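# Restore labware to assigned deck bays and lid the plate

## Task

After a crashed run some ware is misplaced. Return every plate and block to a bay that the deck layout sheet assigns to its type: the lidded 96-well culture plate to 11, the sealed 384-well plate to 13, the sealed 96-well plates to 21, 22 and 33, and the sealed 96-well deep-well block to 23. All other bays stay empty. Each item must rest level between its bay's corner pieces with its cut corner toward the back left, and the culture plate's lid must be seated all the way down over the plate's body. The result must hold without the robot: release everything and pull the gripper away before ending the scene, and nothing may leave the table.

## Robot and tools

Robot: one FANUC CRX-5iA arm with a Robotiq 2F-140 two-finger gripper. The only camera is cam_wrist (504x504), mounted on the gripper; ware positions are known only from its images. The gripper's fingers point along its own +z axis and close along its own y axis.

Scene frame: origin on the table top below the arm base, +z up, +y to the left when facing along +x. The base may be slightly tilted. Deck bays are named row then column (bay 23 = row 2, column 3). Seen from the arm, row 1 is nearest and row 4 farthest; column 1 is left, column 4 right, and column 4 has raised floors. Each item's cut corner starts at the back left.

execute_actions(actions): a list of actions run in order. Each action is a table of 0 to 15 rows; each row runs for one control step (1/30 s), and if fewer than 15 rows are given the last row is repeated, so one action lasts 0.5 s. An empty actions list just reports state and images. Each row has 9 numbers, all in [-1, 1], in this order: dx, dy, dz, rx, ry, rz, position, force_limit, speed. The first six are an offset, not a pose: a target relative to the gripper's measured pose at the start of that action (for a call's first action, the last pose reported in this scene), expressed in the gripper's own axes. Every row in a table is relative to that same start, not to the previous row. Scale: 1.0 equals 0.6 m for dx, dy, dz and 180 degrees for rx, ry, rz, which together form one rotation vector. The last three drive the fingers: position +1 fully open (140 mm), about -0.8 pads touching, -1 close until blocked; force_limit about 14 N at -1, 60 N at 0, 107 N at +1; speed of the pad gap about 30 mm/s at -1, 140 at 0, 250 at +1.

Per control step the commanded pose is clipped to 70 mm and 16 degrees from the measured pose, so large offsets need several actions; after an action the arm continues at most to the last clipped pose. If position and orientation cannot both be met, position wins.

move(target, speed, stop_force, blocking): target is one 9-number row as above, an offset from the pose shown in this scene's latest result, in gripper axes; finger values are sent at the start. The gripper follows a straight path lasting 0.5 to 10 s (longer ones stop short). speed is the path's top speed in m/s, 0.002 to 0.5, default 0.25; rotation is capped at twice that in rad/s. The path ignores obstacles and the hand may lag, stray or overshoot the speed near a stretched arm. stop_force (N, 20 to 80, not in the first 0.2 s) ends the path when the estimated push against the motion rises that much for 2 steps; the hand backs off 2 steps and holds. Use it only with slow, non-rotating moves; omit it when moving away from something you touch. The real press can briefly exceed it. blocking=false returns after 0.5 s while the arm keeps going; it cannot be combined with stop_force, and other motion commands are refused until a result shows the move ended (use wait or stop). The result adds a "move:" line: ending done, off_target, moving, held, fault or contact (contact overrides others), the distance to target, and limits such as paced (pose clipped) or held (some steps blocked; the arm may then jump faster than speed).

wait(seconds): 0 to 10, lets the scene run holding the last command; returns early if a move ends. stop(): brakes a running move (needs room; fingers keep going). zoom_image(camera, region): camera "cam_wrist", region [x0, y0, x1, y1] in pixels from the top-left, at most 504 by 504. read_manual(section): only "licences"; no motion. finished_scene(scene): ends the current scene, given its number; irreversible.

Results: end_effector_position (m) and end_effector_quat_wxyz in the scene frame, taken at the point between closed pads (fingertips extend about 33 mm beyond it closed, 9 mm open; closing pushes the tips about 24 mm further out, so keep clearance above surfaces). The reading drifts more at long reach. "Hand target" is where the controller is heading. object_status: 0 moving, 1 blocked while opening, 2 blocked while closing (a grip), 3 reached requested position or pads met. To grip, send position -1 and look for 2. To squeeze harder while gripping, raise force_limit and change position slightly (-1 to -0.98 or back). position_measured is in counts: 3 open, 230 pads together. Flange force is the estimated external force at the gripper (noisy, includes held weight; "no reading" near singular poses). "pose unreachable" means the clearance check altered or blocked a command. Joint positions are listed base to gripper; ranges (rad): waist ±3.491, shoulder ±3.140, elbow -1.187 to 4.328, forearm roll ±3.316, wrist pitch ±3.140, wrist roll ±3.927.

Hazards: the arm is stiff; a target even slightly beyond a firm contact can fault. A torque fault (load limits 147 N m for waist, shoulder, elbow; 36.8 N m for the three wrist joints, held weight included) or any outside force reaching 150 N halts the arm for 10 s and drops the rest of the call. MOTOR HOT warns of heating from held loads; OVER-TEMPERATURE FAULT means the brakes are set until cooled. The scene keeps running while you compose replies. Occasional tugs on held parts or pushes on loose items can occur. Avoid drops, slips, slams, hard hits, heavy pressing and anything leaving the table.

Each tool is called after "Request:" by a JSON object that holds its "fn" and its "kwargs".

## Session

Request:
{"fn": "execute_actions", "kwargs": {"actions": []}}

Scene clock: 0.00 s.
end_effector_position=(+0.5254, -0.1376, +0.5909) position_measured=3 object_status=3 end_effector_quat_wxyz=(-0.096, +0.987, -0.092, -0.086)
Joint positions: [ 0.265  0.131  0.219 -0.002 -1.657  1.308]
Joint velocities: [-0.    -0.     0.001  0.001  0.001  0.001]
Flange force (N, the push that the arm receives, along the gripper's own x y z axes): no reading
Hand target: +0.525, -0.138, +0.591; -0.096, +0.987, -0.092, -0.086

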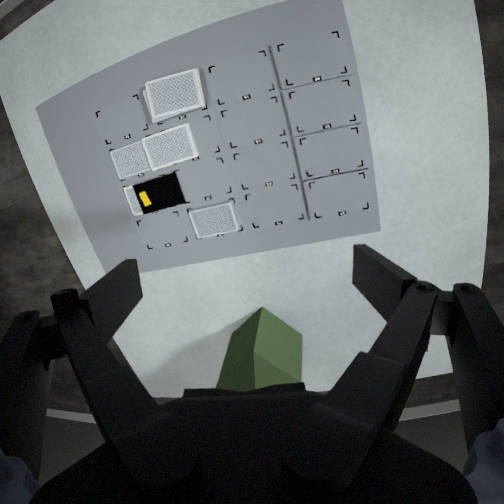

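Request:
{"fn": "move", "kwargs": {"target": [0,-0.1,0.3,-0.0614,0.055,-0.0589,0.5,-0.3,0], "speed": 0.4}}

Request:
{"fn": "move", "kwargs": {"target": [0.335,-0.23,0.46,0,0,0.5,0.5,-0.3,0], "speed": 0.4}}

Scene clock: 4.40 s.
end_effector_position=(+0.5096, -0.0433, +0.4270) position_measured=66 object_status=3 end_effector_quat_wxyz=(-0.000, +1.000, -0.000, -0.001)
Joint positions: [ 0.557  0.072 -0.384  0.284 -1.061  1.069]
Joint velocities: [ 0.003 -0.    -0.005  0.007  0.005 -0.01 ]
Flange force (N, the push that the arm receives, along the gripper's own x y z axes): [3.2 -0.2 -2.0]
Hand target: +0.510, -0.043, +0.427; -0.000, +1.000, -0.000, -0.000
Off the commanded pose: 0.001 m, 0 deg.
move: done; limits=paced

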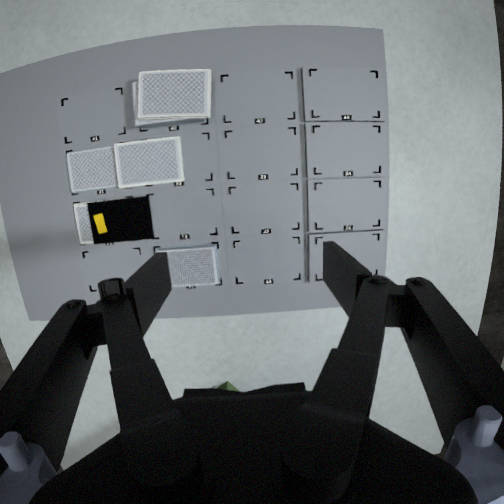

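Scene clock: 6.90 s.
end_effector_position=(+0.7106, +0.0943, +0.1512) position_measured=66 object_status=3 end_effector_quat_wxyz=(+0.000, +0.707, -0.707, -0.000)
Joint positions: [ 0.537  0.96   0.25   0.341 -0.815 -0.579]
Joint velocities: [ 0.001  0.005  0.008 -0.001 -0.006 -0.001]
Flange force (N, the push that the arm receives, along the gripper's own x y z axes): [0.5 1.0 -2.6]
Hand target: +0.711, +0.094, +0.151; +0.000, +0.707, -0.707, -0.001
Off the commanded pose: 0.001 m, 0 deg.
move: done

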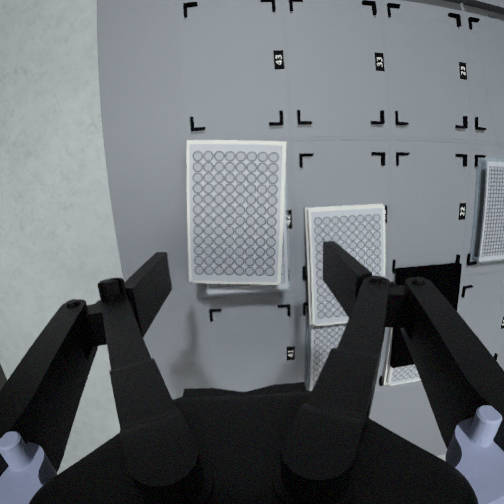

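Request:
{"fn": "move", "kwargs": {"target": [0.04,-0.008,0.085,0,0,0.03,0.5,-0.3,0], "speed": 0.15}}

Scene clock: 9.37 s.
end_effector_position=(+0.7155, +0.0703, +0.1003) position_measured=66 object_status=3 end_effector_quat_wxyz=(-0.000, -0.673, +0.740, +0.000)
Joint positions: [ 0.484  1.042  0.285  0.356 -0.757 -0.644]
Joint velocities: [-0.001  0.002  0.003  0.002  0.    -0.001]
Flange force (N, the push that the arm receives, along the gripper's own x y z axes): [-0.2 -6.2 -1.9]
Hand target: +0.715, +0.070, +0.100; -0.000, -0.673, +0.740, +0.000
Off the commanded pose: 0.000 m, 0 deg.
move: done

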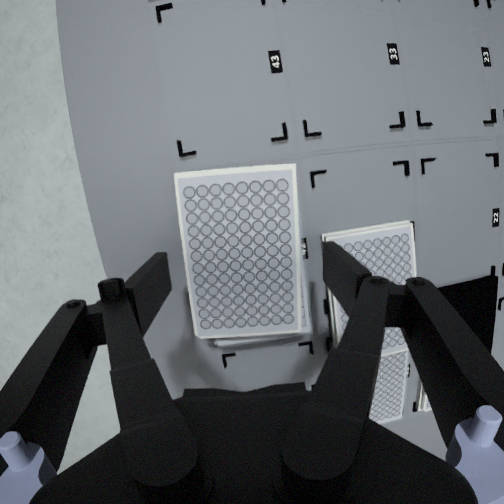

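Request:
{"fn": "move", "kwargs": {"target": [0.003,-0.005,0.021,0,0,0,0.5,-0.3,0], "speed": 0.04}}

Request:
{"fn": "move", "kwargs": {"target": [0,0,0,0,0,0,-1,-0.3,-0.7]}}

Request:
{"fn": "move", "kwargs": {"target": [0,0,-0.017,0,0,-0.024,-1,-0.3,-0.7], "speed": 0.06}}

Request:
{"fn": "move", "kwargs": {"target": [-0.303,0.016,0,0,0,0,-1,-0.3,-0.7], "speed": 0.2}}

Request:
{"fn": "move", "kwargs": {"target": [0,0,0.068,0,0,0,-1,-0.3,-0.7], "speed": 0.06}}

Request:
{"fn": "zoom_image", "kwargs": {"camera": "cam_wrist", "region": [140,140,360,360]}}

Scene clock: 16.30 s.
end_effector_position=(+0.7183, +0.0682, +0.0878) position_measured=66 object_status=3 end_effector_quat_wxyz=(-0.000, -0.673, +0.740, +0.000)
Joint positions: [ 0.476  1.069  0.306  0.358 -0.75  -0.639]
Joint velocities: [-0.001  0.002  0.002  0.001  0.     0.001]
Flange force (N, the push that the arm receives, along the gripper's own x y z axes): [0.7 -3.3 -2.9]
Hand target: +0.718, +0.068, +0.088; -0.000, -0.673, +0.740, +0.000
Off the commanded pose: 0.000 m, 0 deg.
move: done

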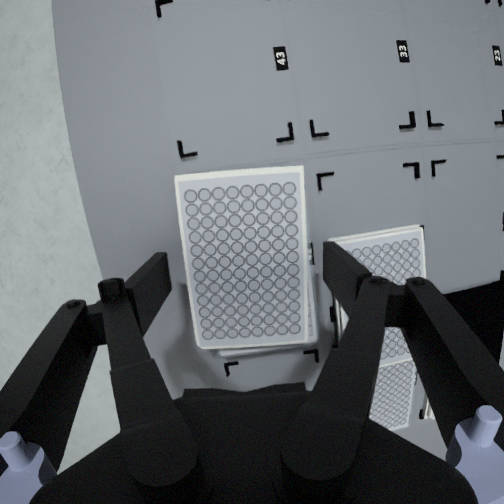

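Scene clock: 16.97 s.
end_effector_position=(+0.7183, +0.0682, +0.0878) position_measured=109 object_status=2 end_effector_quat_wxyz=(-0.000, -0.673, +0.740, +0.000)
Joint positions: [ 0.476  1.069  0.306  0.358 -0.75  -0.639]
Joint velocities: [-0.    -0.    -0.    -0.001  0.001 -0.001]
Flange force (N, the push that the arm receives, along the gripper's own x y z axes): [-2.4 -3.3 -13.3]
Hand target: +0.718, +0.068, +0.088; -0.000, -0.673, +0.740, +0.000
Off the commanded pose: 0.000 m, 0 deg.
move: done

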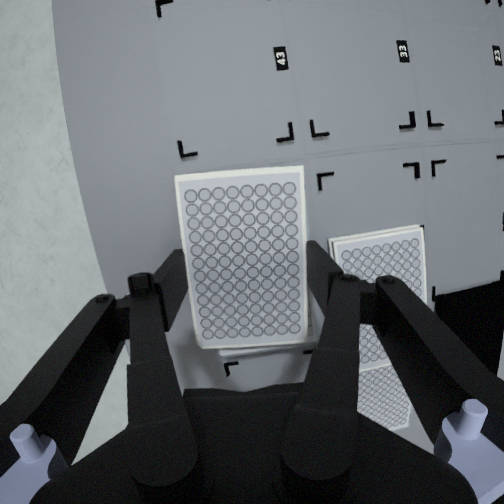

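Scene clock: 17.87 s.
end_effector_position=(+0.7183, +0.0682, +0.0979) position_measured=109 object_status=2 end_effector_quat_wxyz=(+0.000, +0.700, -0.714, -0.000)
Joint positions: [ 0.48   1.05   0.298  0.354 -0.76  -0.562]
Joint velocities: [ 0.    -0.001 -0.    -0.    -0.001  0.006]
Flange force (N, the push that the arm receives, along the gripper's own x y z axes): [-0.3 -0.8 -2.7]
Hand target: +0.718, +0.068, +0.098; +0.000, +0.700, -0.714, -0.000
Off the commanded pose: 0.000 m, 0 deg.
move: done

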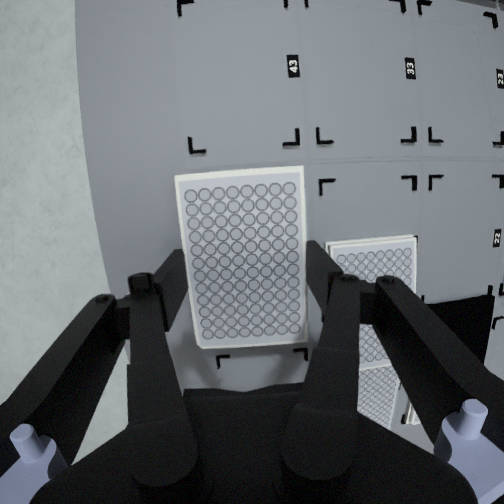

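Scene clock: 19.23 s.
end_effector_position=(+0.7120, +0.2502, +0.0978) position_measured=109 object_status=2 end_effector_quat_wxyz=(+0.000, +0.700, -0.714, -0.001)
Joint positions: [ 0.71   1.203  0.507  0.336 -0.872 -0.758]
Joint velocities: [ 0.001  0.003  0.004 -0.003 -0.003 -0.   ]
Flange force (N, the push that the arm receives, along the gripper's own x y z axes): [-0.9 -2.9 -2.3]
Hand target: +0.712, +0.250, +0.098; +0.000, +0.700, -0.714, -0.001
Off the commanded pose: 0.000 m, 0 deg.
move: done

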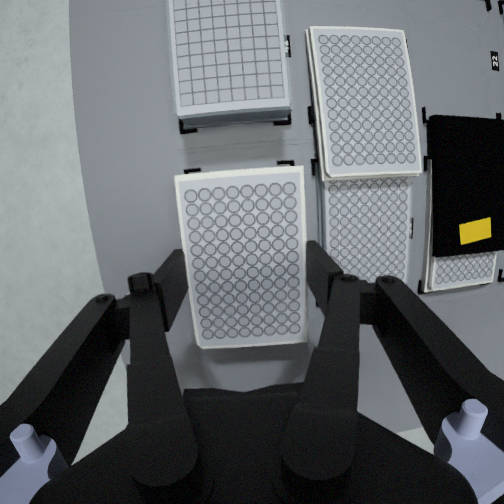

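Scene clock: 20.27 s.
end_effector_position=(+0.7120, +0.2501, +0.0571) position_measured=109 object_status=2 end_effector_quat_wxyz=(+0.000, +0.700, -0.714, -0.001)
Joint positions: [ 0.695  1.278  0.552  0.345 -0.839 -0.759]
Joint velocities: [-0.     0.002  0.002 -0.001 -0.     0.002]
Flange force (N, the push that the arm receives, along the gripper's own x y z axes): [-4.0 -8.0 -0.5]
Hand target: +0.712, +0.250, +0.057; +0.000, +0.700, -0.714, -0.001
Off the commanded pose: 0.000 m, 0 deg.
move: done

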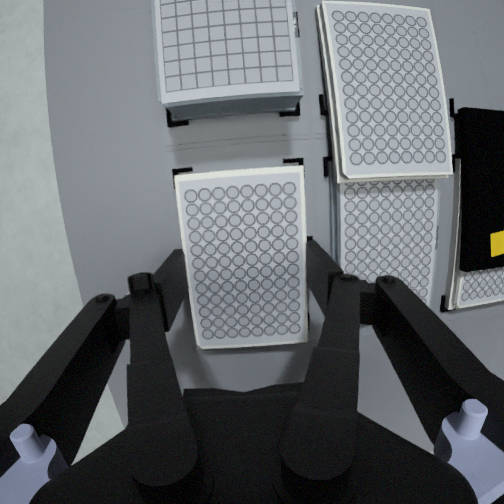

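Region (140, 140, 360, 360) of cam_wrist's 504x504 image, scaled by 2.291, with more detail than that image has.

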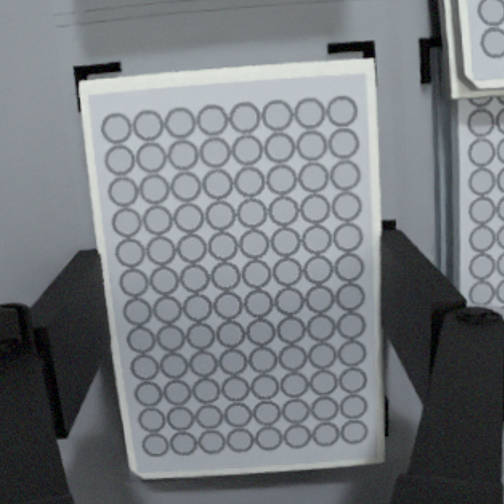

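Request:
{"fn": "move", "kwargs": {"target": [0.003,-0.0023,0.008,0,0,0,-1,-0.3,-0.7], "speed": 0.02}}

Request:
{"fn": "move", "kwargs": {"target": [0,0,0.02,0,0,0,-1,-0.3,-0.7], "speed": 0.005, "stop_force": 20}}

Request:
{"fn": "zoom_image", "kwargs": {"camera": "cam_wrist", "region": [140,140,360,360]}}

Scene clock: 25.07 s.
end_effector_position=(+0.7134, +0.2483, +0.0523) position_measured=109 object_status=2 end_effector_quat_wxyz=(+0.000, +0.700, -0.714, -0.001)
Joint positions: [ 0.691  1.288  0.561  0.346 -0.837 -0.755]
Joint velocities: [-0.001  0.002  0.001 -0.001  0.     0.001]
Flange force (N, the push that the arm receives, along the gripper's own x y z axes): [-1.3 -0.6 -2.1]
Hand target: +0.713, +0.248, +0.052; +0.000, +0.700, -0.714, -0.001
Off the commanded pose: 0.000 m, 0 deg.
move: done

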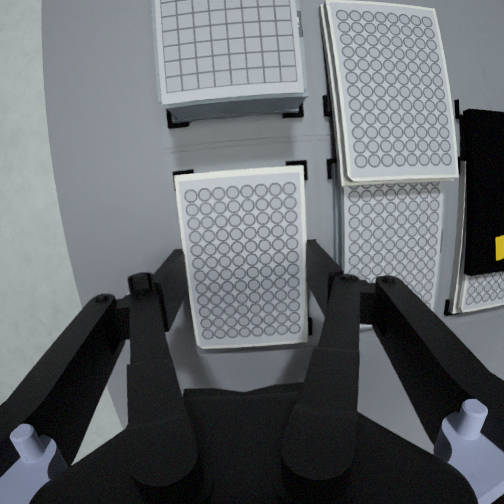

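Scene clock: 26.33 s.
end_effector_position=(+0.7134, +0.2483, +0.0477) position_measured=109 object_status=2 end_effector_quat_wxyz=(+0.000, +0.700, -0.714, -0.000)
Joint positions: [ 0.689  1.297  0.567  0.347 -0.834 -0.754]
Joint velocities: [ 0.    -0.004 -0.004 -0.    -0.     0.005]
Flange force (N, the push that the arm receives, along the gripper's own x y z axes): [-1.0 15.5 -28.8]
Hand target: +0.713, +0.248, +0.048; +0.000, +0.700, -0.714, -0.000
Off the commanded pose: 0.007 m, 0 deg.
move: contact

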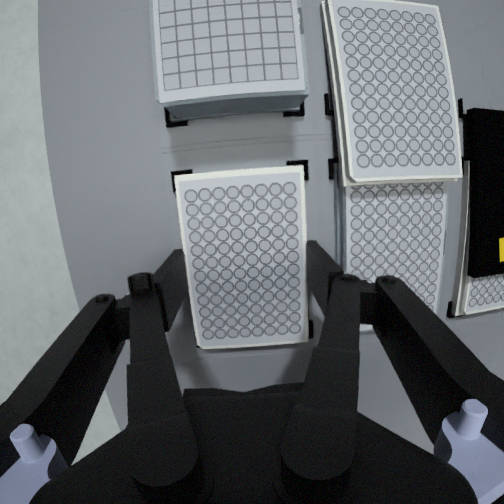

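Region (140, 140, 360, 360) of cam_wrist's 504x504 image, scaled by 2.291, with more detail than that image has.

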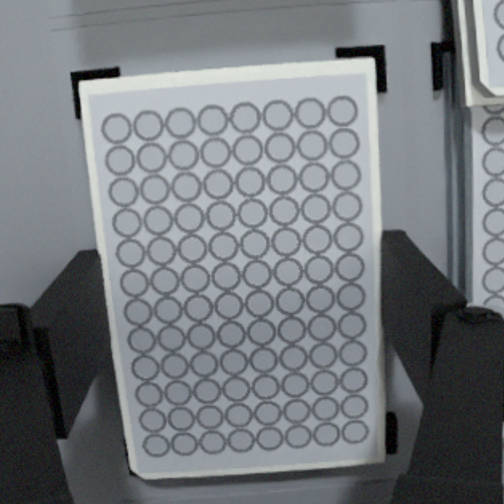

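Request:
{"fn": "execute_actions", "kwargs": {"actions": [[[0,0,-0.002,0,0,0,-1,-0.3,-0.7]],[[0,0.001,0,0,0,-0.002,-1,-0.3,-0.7]]]}}

Request:
{"fn": "move", "kwargs": {"target": [0,0,0.012,0,0,0,-1,-0.3,-0.7], "speed": 0.005, "stop_force": 20}}

Request:
{"fn": "zoom_image", "kwargs": {"camera": "cam_wrist", "region": [140,140,360,360]}}

Scene clock: 31.43 s.
end_effector_position=(+0.7128, +0.2483, +0.0489) position_measured=109 object_status=2 end_effector_quat_wxyz=(+0.000, +0.702, -0.712, -0.000)
Joint positions: [ 0.69   1.293  0.562  0.347 -0.833 -0.749]
Joint velocities: [ 0.    -0.    -0.001  0.001  0.     0.001]
Flange force (N, the push that the arm receives, along the gripper's own x y z axes): [-1.9 -1.6 -1.9]
Flange force at the end of the 1st action (N, along the gripper's axes at the end of the call): [-3.0 4.3 -2.8]
Hand target: +0.713, +0.248, +0.049; +0.000, +0.702, -0.712, -0.000
Off the commanded pose: 0.000 m, 0 deg.

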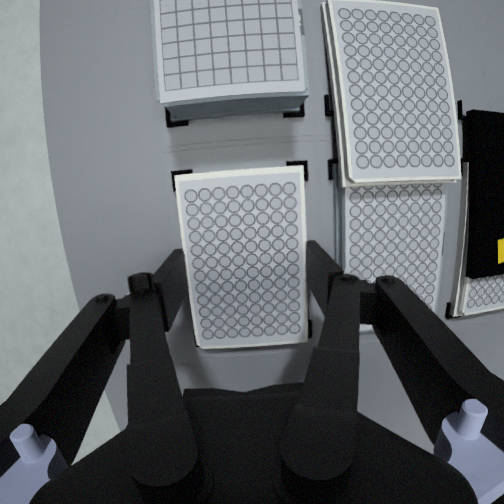

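Scene clock: 32.17 s.
end_effector_position=(+0.7129, +0.2484, +0.0470) position_measured=109 object_status=2 end_effector_quat_wxyz=(+0.000, +0.702, -0.712, -0.000)
Joint positions: [ 0.689  1.297  0.565  0.348 -0.832 -0.749]
Joint velocities: [-0.    -0.004 -0.004 -0.001 -0.    -0.   ]
Flange force (N, the push that the arm receives, along the gripper's own x y z axes): [-4.7 10.2 -31.9]
Hand target: +0.713, +0.248, +0.047; +0.000, +0.702, -0.712, -0.000
Off the commanded pose: 0.005 m, 0 deg.
move: contact

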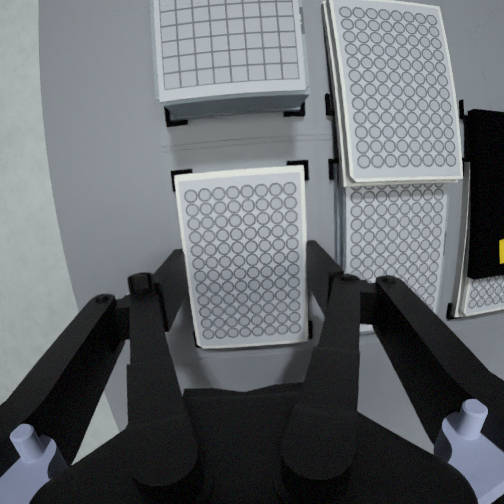

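Region (140, 140, 360, 360) of cam_wrist's 504x504 image, scaled by 2.291, with more detail than that image has.

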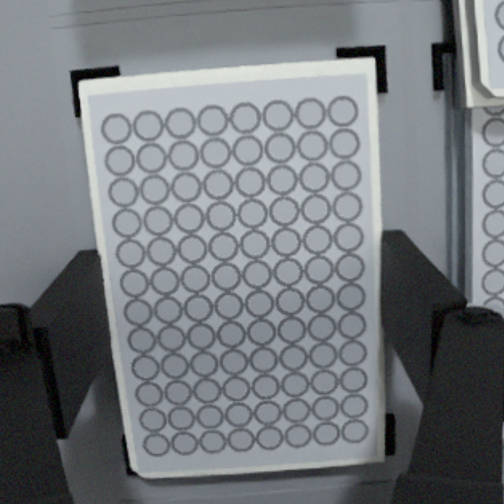

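Request:
{"fn": "move", "kwargs": {"target": [0,0,-0.001,0,0,0,0.4,-0.3,-0.5]}}

Request:
{"fn": "move", "kwargs": {"target": [0,0,-0.07,0,0,0,0.4,-0.3,-0.5]}}

Request:
{"fn": "move", "kwargs": {"target": [0.197,0.176,0,0,-0.039,0,0.4,-0.3,-0.5]}}

Scene clock: 36.30 s.
end_effector_position=(+0.7129, +0.2484, +0.0475) position_measured=78 object_status=3 end_effector_quat_wxyz=(+0.000, +0.702, -0.712, -0.000)
Joint positions: [ 0.69   1.296  0.564  0.347 -0.833 -0.749]
Joint velocities: [-0.    -0.    -0.001 -0.001 -0.001  0.   ]
Flange force (N, the push that the arm receives, along the gripper's own x y z axes): [-2.0 -4.0 -2.3]
Hand target: +0.713, +0.248, +0.048; +0.000, +0.702, -0.712, -0.000
Off the commanded pose: 0.000 m, 0 deg.
move: done

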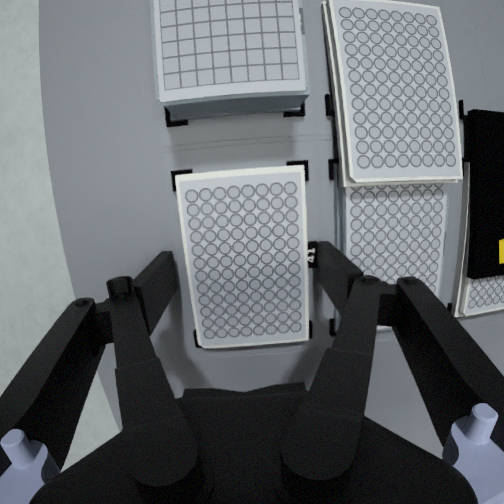

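Scene clock: 37.10 s.
end_effector_position=(+0.7128, +0.2484, +0.0894) position_measured=78 object_status=3 end_effector_quat_wxyz=(+0.000, +0.702, -0.712, -0.000)
Joint positions: [ 0.704  1.217  0.515  0.338 -0.865 -0.75 ]
Joint velocities: [ 0.    -0.002 -0.001  0.001 -0.    -0.001]
Flange force (N, the push that the arm receives, along the gripper's own x y z axes): [-3.1 -7.6 -1.8]
Hand target: +0.713, +0.248, +0.090; +0.000, +0.702, -0.712, -0.000
Off the commanded pose: 0.000 m, 0 deg.
move: done

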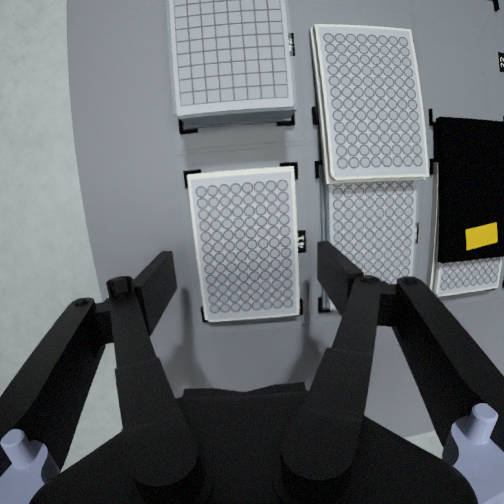

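Scene clock: 38.27 s.
end_effector_position=(+0.6059, +0.1314, +0.0896) position_measured=78 object_status=3 end_effector_quat_wxyz=(-0.043, +0.701, -0.711, -0.043)
Joint positions: [ 0.561  0.914 -0.077  0.293 -0.482 -0.631]
Joint velocities: [-0.001 -0.003 -0.01   0.009  0.011 -0.008]
Flange force (N, the push that the arm receives, along the gripper's own x y z axes): [-1.7 0.6 -4.2]
Hand target: +0.606, +0.131, +0.090; -0.043, +0.701, -0.711, -0.043
Off the commanded pose: 0.000 m, 0 deg.
move: done

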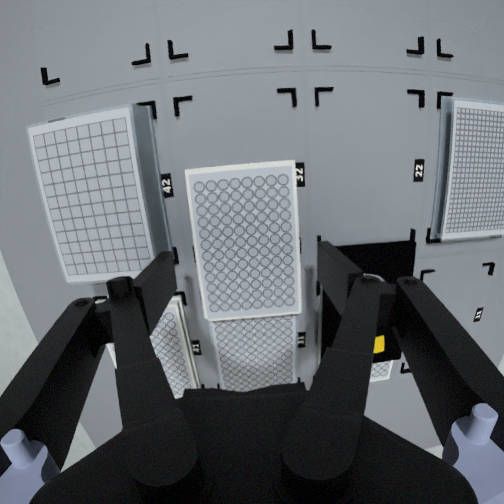

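Request:
{"fn": "move", "kwargs": {"target": [0.007,0,0.062,0,0,-0.005,0.36,-0.3,-0.5], "speed": 0.06}}

Request:
{"fn": "move", "kwargs": {"target": [0,0,0,0,0,0,-1,-0.3,-0.7]}}

Request:
{"fn": "move", "kwargs": {"target": [0,0,-0.02,0,0.039,0.005,-1,-0.3,-0.7], "speed": 0.05}}

Request:
{"fn": "move", "kwargs": {"target": [0.074,0,0,0,0,0,-1,-0.3,-0.7], "speed": 0.1}}

Request:
{"fn": "move", "kwargs": {"target": [0,0,0.02,0,0,0,-1,-0.3,-0.7], "speed": 0.03}}

Request:
{"fn": "zoom_image", "kwargs": {"camera": "cam_wrist", "region": [140,140,360,360]}}

Scene clock: 44.50 s.
end_effector_position=(+0.6059, +0.1317, +0.0522) position_measured=84 object_status=3 end_effector_quat_wxyz=(-0.044, +0.707, -0.705, -0.043)
Joint positions: [ 0.545  0.991 -0.047  0.319 -0.434 -0.628]
Joint velocities: [-0.     0.002  0.    -0.001  0.001 -0.001]
Flange force (N, the push that the arm receives, along the gripper's own x y z axes): [-2.6 -7.9 -1.4]
Hand target: +0.606, +0.132, +0.052; -0.044, +0.707, -0.705, -0.043
Off the commanded pose: 0.000 m, 0 deg.
move: done

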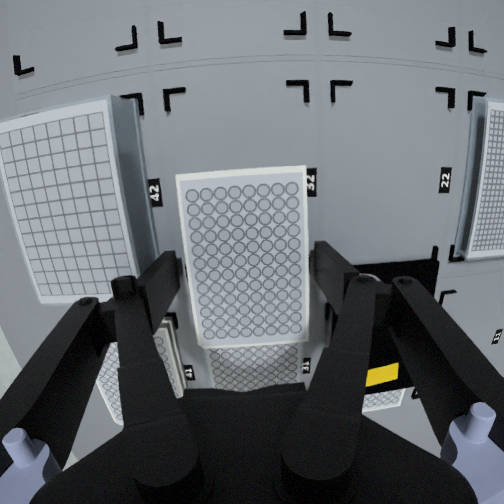

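Scene clock: 45.00 s.
end_effector_position=(+0.6059, +0.1317, +0.0522) position_measured=109 object_status=2 end_effector_quat_wxyz=(-0.044, +0.707, -0.705, -0.043)
Joint positions: [ 0.545  0.991 -0.047  0.319 -0.434 -0.628]
Joint velocities: [0.    0.    0.001 0.    0.001 0.001]
Flange force (N, the push that the arm receives, along the gripper's own x y z axes): [-1.8 -2.9 -17.6]
Hand target: +0.606, +0.132, +0.052; -0.044, +0.707, -0.705, -0.043
Off the commanded pose: 0.000 m, 0 deg.
move: done

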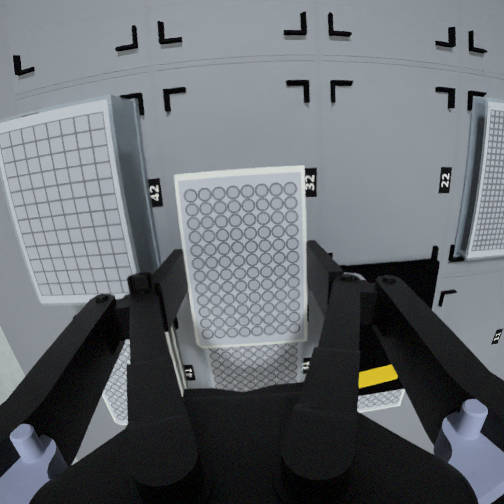

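Scene clock: 46.50 s.
end_effector_position=(+0.6059, +0.1302, +0.0642) position_measured=109 object_status=2 end_effector_quat_wxyz=(-0.000, +0.702, -0.712, -0.000)
Joint positions: [ 0.593  0.986 -0.089  0.547 -0.497 -0.902]
Joint velocities: [ 0.002 -0.    -0.004  0.014 -0.001 -0.016]
Flange force (N, the push that the arm receives, along the gripper's own x y z axes): [-0.4 -1.4 -2.9]
Hand target: +0.606, +0.130, +0.064; -0.000, +0.702, -0.712, +0.000
Off the commanded pose: 0.000 m, 0 deg.
move: done

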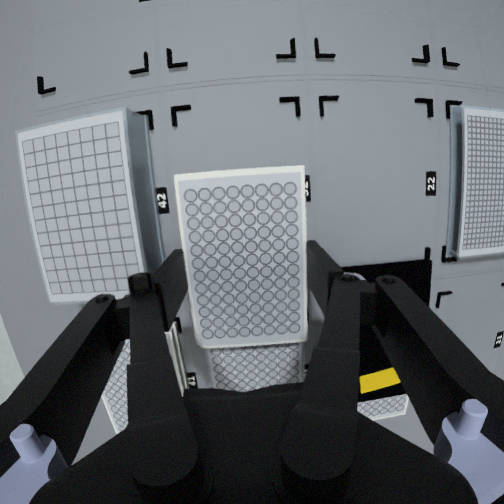

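Scene clock: 47.33 s.
end_effector_position=(+0.6054, +0.0859, +0.0642) position_measured=109 object_status=2 end_effector_quat_wxyz=(-0.000, +0.702, -0.712, +0.000)
Joint positions: [ 0.524  0.954 -0.132  0.566 -0.47  -0.856]
Joint velocities: [-0.001 -0.001 -0.     0.002  0.     0.003]
Flange force (N, the push that the arm receives, along the gripper's own x y z axes): [-2.6 -5.0 -4.3]
Hand target: +0.605, +0.086, +0.064; -0.000, +0.702, -0.712, +0.000
Off the commanded pose: 0.000 m, 0 deg.
move: done

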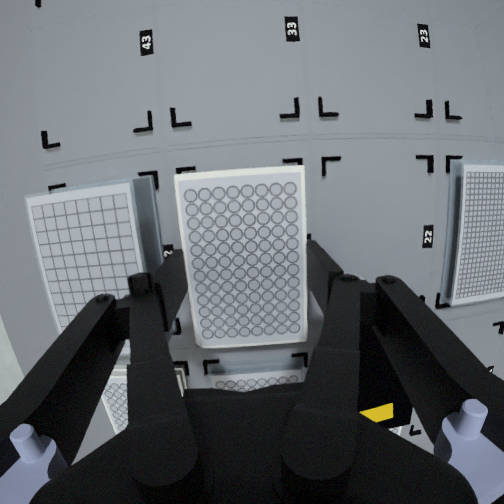

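Scene clock: 48.07 s.
end_effector_position=(+0.6054, +0.0858, +0.0523) position_measured=109 object_status=2 end_effector_quat_wxyz=(-0.000, +0.702, -0.712, +0.000)
Joint positions: [ 0.517  0.978 -0.124  0.585 -0.455 -0.87 ]
Joint velocities: [-0.001  0.002  0.002  0.002  0.001 -0.003]
Flange force (N, the push that the arm receives, along the gripper's own x y z axes): [-1.4 -5.1 -2.3]
Hand target: +0.605, +0.086, +0.052; -0.000, +0.702, -0.712, +0.000
Off the commanded pose: 0.000 m, 0 deg.
move: done

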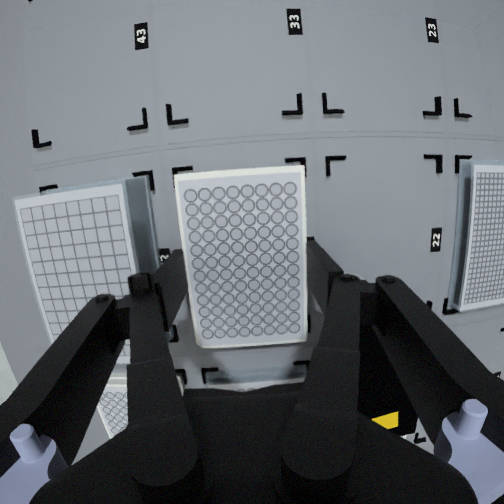

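Region (140, 140, 360, 360) of cam_wrist's 504x504 image, scaled by 2.291, with more detail than that image has.

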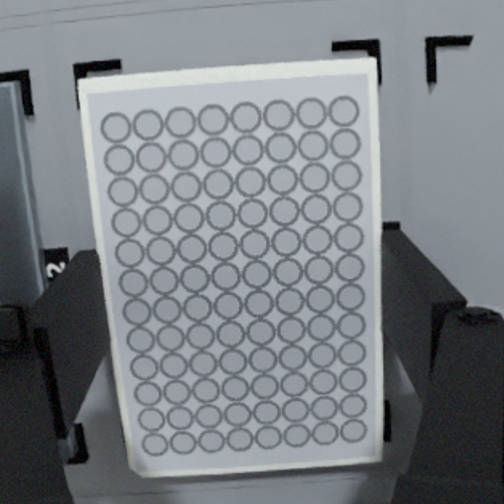

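Request:
{"fn": "move", "kwargs": {"target": [0.003,0,0.001,0,0,-0.001,-1,-0.3,-0.7], "speed": 0.02}}

Request:
{"fn": "move", "kwargs": {"target": [0,0,0.02,0,0,0,-1,-0.3,-0.7], "speed": 0.005, "stop_force": 20}}

Request:
{"fn": "zoom_image", "kwargs": {"camera": "cam_wrist", "region": [140,140,360,360]}}

Scene clock: 52.47 s.
end_effector_position=(+0.6054, +0.0841, +0.0516) position_measured=109 object_status=2 end_effector_quat_wxyz=(-0.000, +0.703, -0.711, +0.000)
Joint positions: [ 0.514  0.978 -0.125  0.587 -0.453 -0.865]
Joint velocities: [-0.    -0.    -0.001 -0.001  0.001 -0.   ]
Flange force (N, the push that the arm receives, along the gripper's own x y z axes): [-3.8 -7.7 -3.3]
Hand target: +0.605, +0.084, +0.052; -0.000, +0.703, -0.711, +0.000
Off the commanded pose: 0.000 m, 0 deg.
move: done

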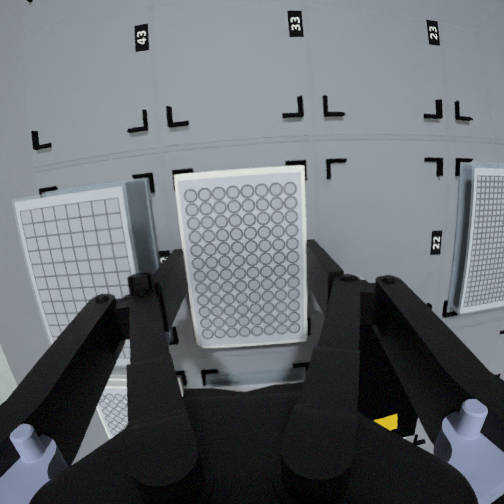

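Scene clock: 54.13 s.
end_effector_position=(+0.6055, +0.0840, +0.0450) position_measured=109 object_status=2 end_effector_quat_wxyz=(-0.000, +0.703, -0.711, +0.000)
Joint positions: [ 0.51   0.992 -0.12   0.597 -0.445 -0.873]
Joint velocities: [-0.    -0.003 -0.002 -0.004 -0.002  0.003]
Flange force (N, the push that the arm receives, along the gripper's own x y z axes): [-1.0 8.0 -50.3]
Hand target: +0.605, +0.084, +0.045; -0.000, +0.703, -0.711, +0.000
Off the commanded pose: 0.005 m, 0 deg.
move: contact

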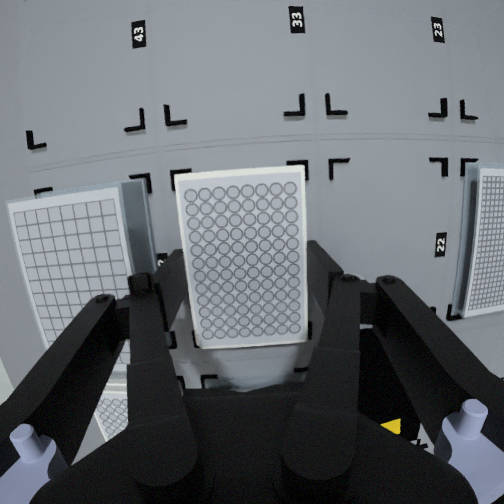

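Region (140, 140, 360, 360) of cam_wrist's 504x504 image, scaled by 2.291, with more detail than that image has.

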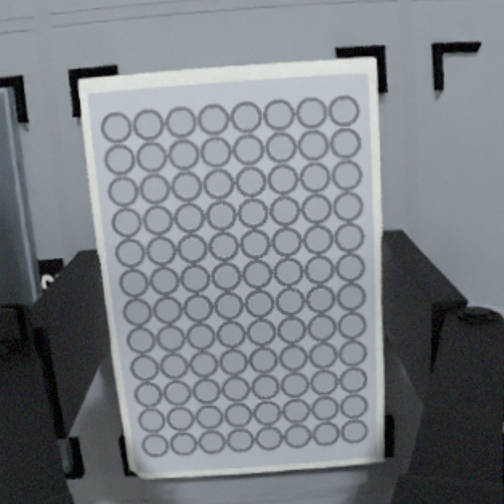

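Request:
{"fn": "move", "kwargs": {"target": [0,0,-0.001,0,0,0,0.4,-0.3,-0.5]}}

Request:
{"fn": "move", "kwargs": {"target": [0,0,-0.05,0,0,0,0.4,-0.3,-0.5]}}

Request:
{"fn": "move", "kwargs": {"target": [-0.222,0.18,0,0,-0.028,0,0.4,-0.5,-0.5], "speed": 0.15}}

Scene clock: 57.97 s.
end_effector_position=(+0.6055, +0.0840, +0.0456) position_measured=78 object_status=3 end_effector_quat_wxyz=(-0.000, +0.703, -0.711, +0.000)
Joint positions: [ 0.51   0.99  -0.12   0.596 -0.445 -0.872]
Joint velocities: [ 0. -0. -0. -0. -0.  0.]
Flange force (N, the push that the arm receives, along the gripper's own x y z axes): [-1.6 -4.1 -4.6]
Hand target: +0.605, +0.084, +0.046; -0.000, +0.703, -0.711, +0.000
Off the commanded pose: 0.000 m, 0 deg.
move: done

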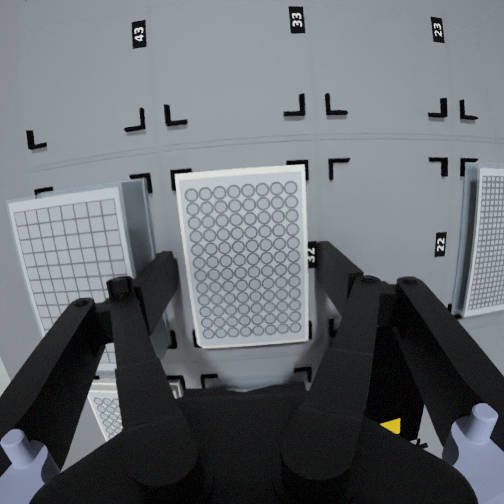

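Scene clock: 58.73 s.
end_effector_position=(+0.6054, +0.0841, +0.0755) position_measured=78 object_status=3 end_effector_quat_wxyz=(-0.000, +0.703, -0.711, -0.000)
Joint positions: [ 0.528  0.93  -0.14   0.549 -0.485 -0.837]
Joint velocities: [ 0.001 -0.002  0.    -0.004 -0.001  0.004]
Flange force (N, the push that the arm receives, along the gripper's own x y z axes): [-0.8 -7.2 -4.5]
Hand target: +0.605, +0.084, +0.076; -0.000, +0.703, -0.711, -0.000
Off the commanded pose: 0.000 m, 0 deg.
move: done

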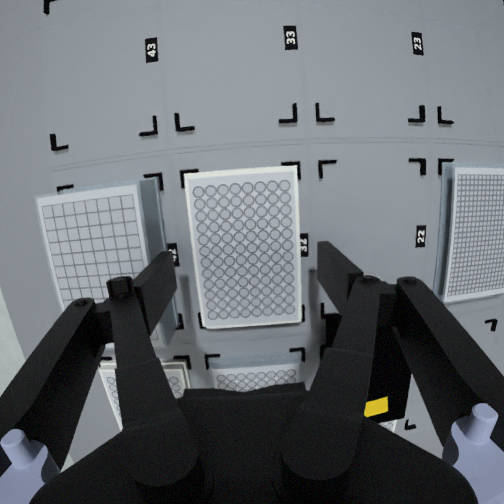

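Scene clock: 60.33 s.
end_effector_position=(+0.4986, +0.2183, +0.0754) position_measured=78 object_status=3 end_effector_quat_wxyz=(-0.031, +0.703, -0.710, -0.032)
Joint positions: [ 0.741  0.906 -0.393  0.737 -0.27  -1.269]
Joint velocities: [-0.021 -0.009 -0.047  0.159  0.034 -0.144]
Flange force (N, the push that the arm receives, along the gripper's own x y z axes): no reading
Hand target: +0.499, +0.218, +0.075; -0.031, +0.703, -0.710, -0.031
Off the commanded pose: 0.000 m, 0 deg.
move: done

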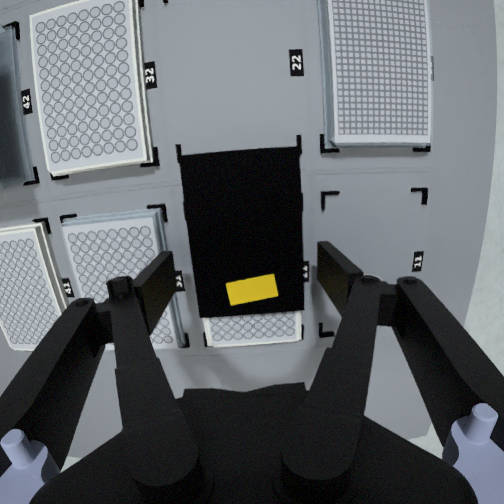

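Request:
{"fn": "move", "kwargs": {"target": [-0.024,0,0.042,0,0,0,0.4,-0.5,-0.5], "speed": 0.03}}

Request:
{"fn": "move", "kwargs": {"target": [0,0,0,0,0,0,-1,-0.5,-0.7]}}

Scene clock: 65.37 s.
end_effector_position=(+0.4990, +0.2349, +0.0517) position_measured=78 object_status=3 end_effector_quat_wxyz=(-0.030, +0.703, -0.710, -0.032)
Joint positions: [ 0.738  0.97  -0.366  0.838 -0.243 -1.37 ]
Joint velocities: [-0.005  0.001 -0.008  0.03   0.006 -0.024]
Flange force (N, the push that the arm receives, along the gripper's own x y z axes): no reading
Hand target: +0.499, +0.235, +0.052; -0.030, +0.703, -0.710, -0.032
Off the commanded pose: 0.000 m, 0 deg.
move: done

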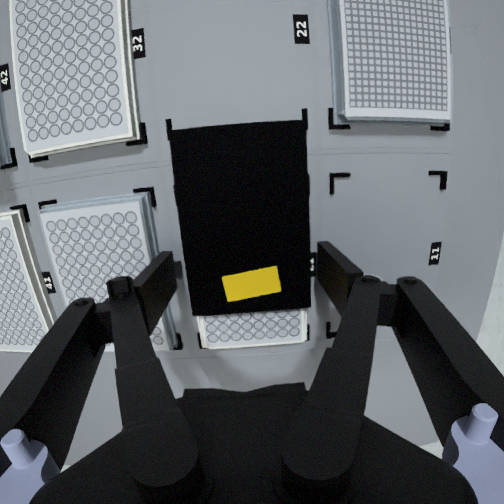

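Scene clock: 65.87 s.
end_effector_position=(+0.4990, +0.2348, +0.0517) position_measured=103 object_status=2 end_effector_quat_wxyz=(-0.030, +0.703, -0.710, -0.032)
Joint positions: [ 0.738  0.97  -0.366  0.838 -0.243 -1.37 ]
Joint velocities: [-0.    -0.     0.001 -0.003 -0.001  0.002]
Flange force (N, the push that the arm receives, along the gripper's own x y z axes): no reading
Hand target: +0.499, +0.235, +0.052; -0.030, +0.703, -0.710, -0.032
Off the commanded pose: 0.000 m, 0 deg.
move: done

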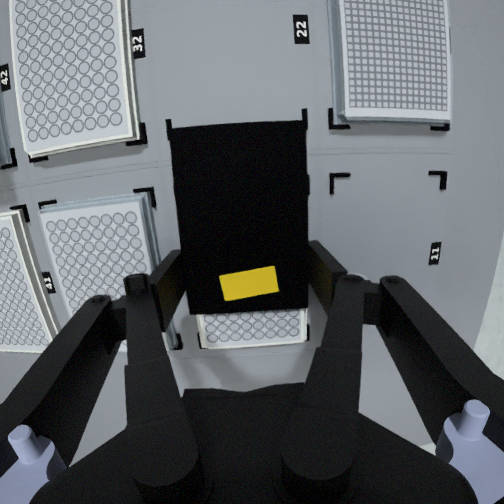

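Request:
{"fn": "move", "kwargs": {"target": [0,0.001,-0.005,0,0,0,-1,-0.5,-0.7], "speed": 0.02}}

Request:
{"fn": "move", "kwargs": {"target": [-0.047,0.0005,0,0,0,0,-1,-0.5,-0.7], "speed": 0.03}}

Request:
{"fn": "move", "kwargs": {"target": [-0.02,0,0.0018,0,0,0,-1,-0.5,-0.7], "speed": 0.004, "stop_force": 20}}

Scene clock: 70.67 s.
end_effector_position=(+0.4983, +0.2345, +0.0546) position_measured=103 object_status=2 end_effector_quat_wxyz=(-0.030, +0.703, -0.710, -0.032)
Joint positions: [ 0.742  0.963 -0.369  0.825 -0.247 -1.361]
Joint velocities: [ 0.002 -0.001 -0.001 -0.008 -0.002  0.008]
Flange force (N, the push that the arm receives, along the gripper's own x y z axes): no reading
Hand target: +0.498, +0.235, +0.055; -0.030, +0.703, -0.710, -0.032
Off the commanded pose: 0.000 m, 0 deg.
move: done

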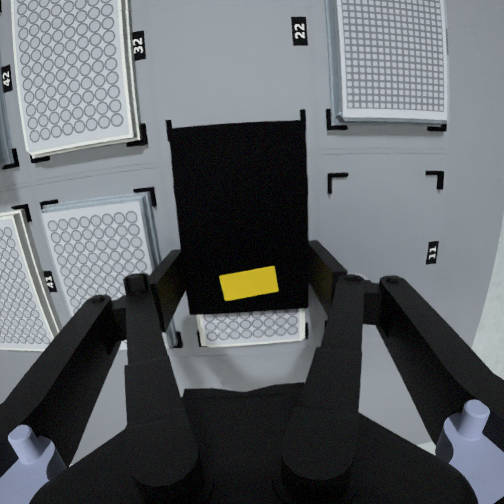

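Scene clock: 71.90 s.
end_effector_position=(+0.4982, +0.2626, +0.0571) position_measured=103 object_status=2 end_effector_quat_wxyz=(-0.031, +0.703, -0.710, -0.032)
Joint positions: [ 0.804  0.986 -0.31   0.716 -0.283 -1.31 ]
Joint velocities: [ 0.005  0.002  0.01  -0.03  -0.009  0.026]
Flange force (N, the push that the arm receives, along the gripper's own x y z axes): no reading
Hand target: +0.498, +0.263, +0.057; -0.031, +0.703, -0.710, -0.032
Off the commanded pose: 0.000 m, 0 deg.
move: done

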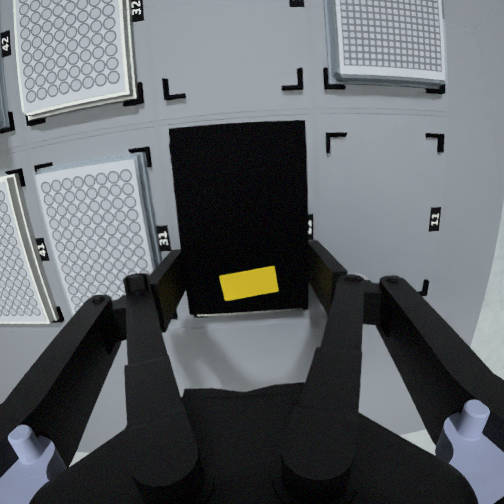

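action 0: stop_force needs the force reading of the 0.2 s before this call, and near this pose there is none; nothing of the call was run and nothing moved

Request:
{"fn": "move", "kwargs": {"target": [-0.013,0,0.0012,0,0,0,-1,-0.5,-0.7], "speed": 0.006}}

Request:
{"fn": "zoom_image", "kwargs": {"camera": "cam_wrist", "region": [120,90,360,330]}}

Scene clock: 75.97 s.
end_effector_position=(+0.4982, +0.2704, +0.0570) position_measured=103 object_status=2 end_effector_quat_wxyz=(-0.031, +0.703, -0.710, -0.032)
Joint positions: [ 0.819  0.995 -0.293  0.692 -0.293 -1.3  ]
Joint velocities: [ 0.001  0.001  0.001 -0.006 -0.003  0.004]
Flange force (N, the push that the arm receives, along the gripper's own x y z axes): no reading
Hand target: +0.498, +0.270, +0.057; -0.031, +0.703, -0.710, -0.032
Off the commanded pose: 0.000 m, 0 deg.
move: done

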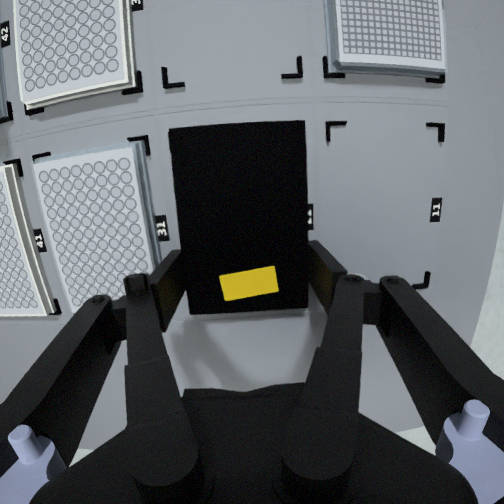

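Region (120, 90, 360, 330) of cam_wrist's 504x504 image, scaled by 2.100, with more detail than that image has.

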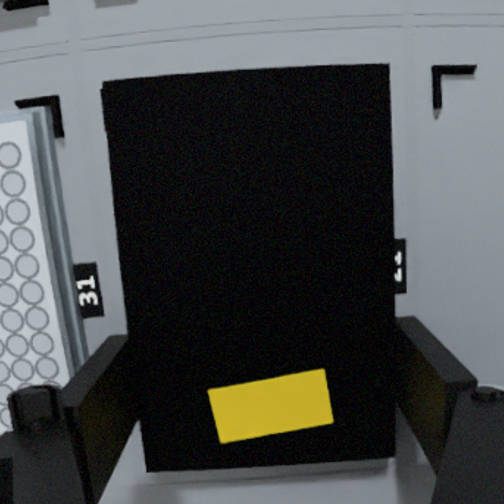

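Request:
{"fn": "move", "kwargs": {"target": [-0.0065,0.001,0.0006,0,0,-0.003,-1,-0.5,-0.7], "speed": 0.004}}

Request:
{"fn": "zoom_image", "kwargs": {"camera": "cam_wrist", "region": [120,90,360,330]}}

Scene clock: 80.67 s.
end_effector_position=(+0.4976, +0.2743, +0.0570) position_measured=103 object_status=2 end_effector_quat_wxyz=(-0.031, +0.706, -0.707, -0.032)
Joint positions: [ 0.826  0.998 -0.287  0.685 -0.296 -1.29 ]
Joint velocities: [ 0.001  0.     0.001 -0.002 -0.001  0.001]
Flange force (N, the push that the arm receives, along the gripper's own x y z axes): no reading
Hand target: +0.498, +0.274, +0.057; -0.031, +0.706, -0.707, -0.032
Off the commanded pose: 0.000 m, 0 deg.
move: done

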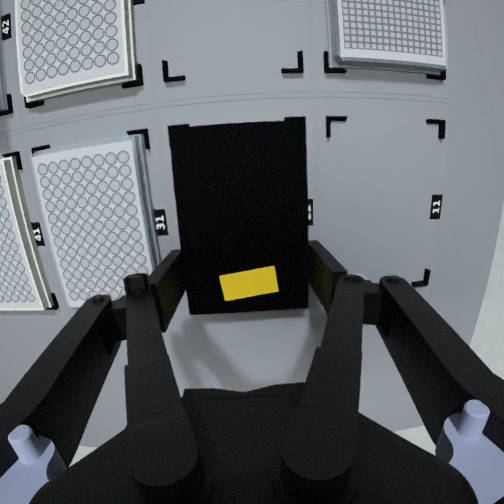

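Region (120, 90, 360, 330) of cam_wrist's 504x504 image, scaled by 2.100, with more detail than that image has.

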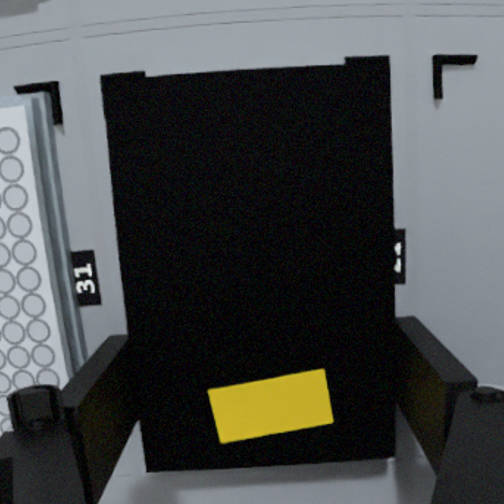

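Request:
{"fn": "move", "kwargs": {"target": [-0.0017,0,0.0135,0,0.028,0,-1,-0.5,-0.7], "speed": 0.015}}

Request:
{"fn": "zoom_image", "kwargs": {"camera": "cam_wrist", "region": [120,90,360,330]}}

Scene clock: 87.13 s.
end_effector_position=(+0.4976, +0.2761, +0.0491) position_measured=103 object_status=2 end_effector_quat_wxyz=(+0.000, +0.707, -0.707, -0.001)
Joint positions: [ 0.863  1.044 -0.232  0.719 -0.395 -1.357]
Joint velocities: [ 0.001  0.001  0.003  0.001 -0.003 -0.002]
Flange force (N, the push that the arm receives, along the gripper's own x y z axes): [-4.2 -0.6 -9.0]
Hand target: +0.498, +0.276, +0.049; +0.000, +0.707, -0.707, -0.001
Off the commanded pose: 0.000 m, 0 deg.
move: done

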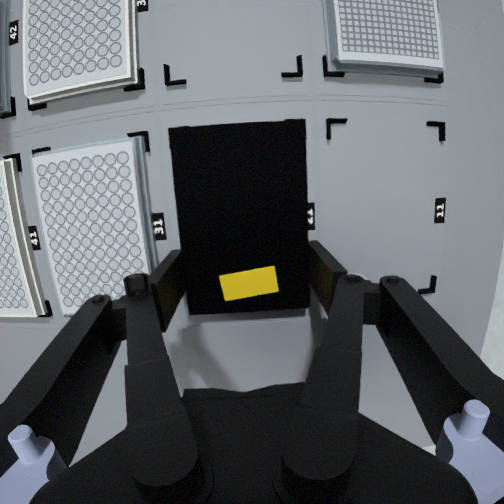

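Region (120, 90, 360, 330) of cam_wrist's 504x504 image, scaled by 2.100, with more detail than that image has.

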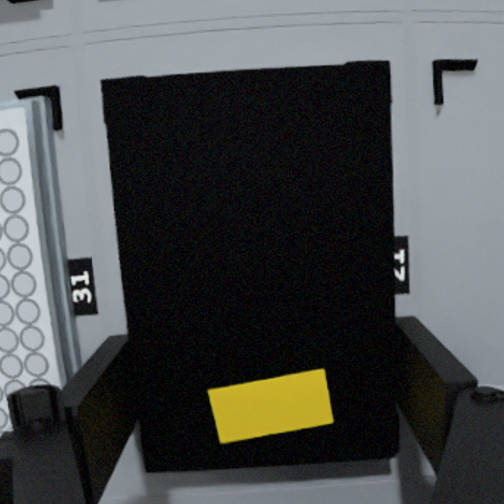

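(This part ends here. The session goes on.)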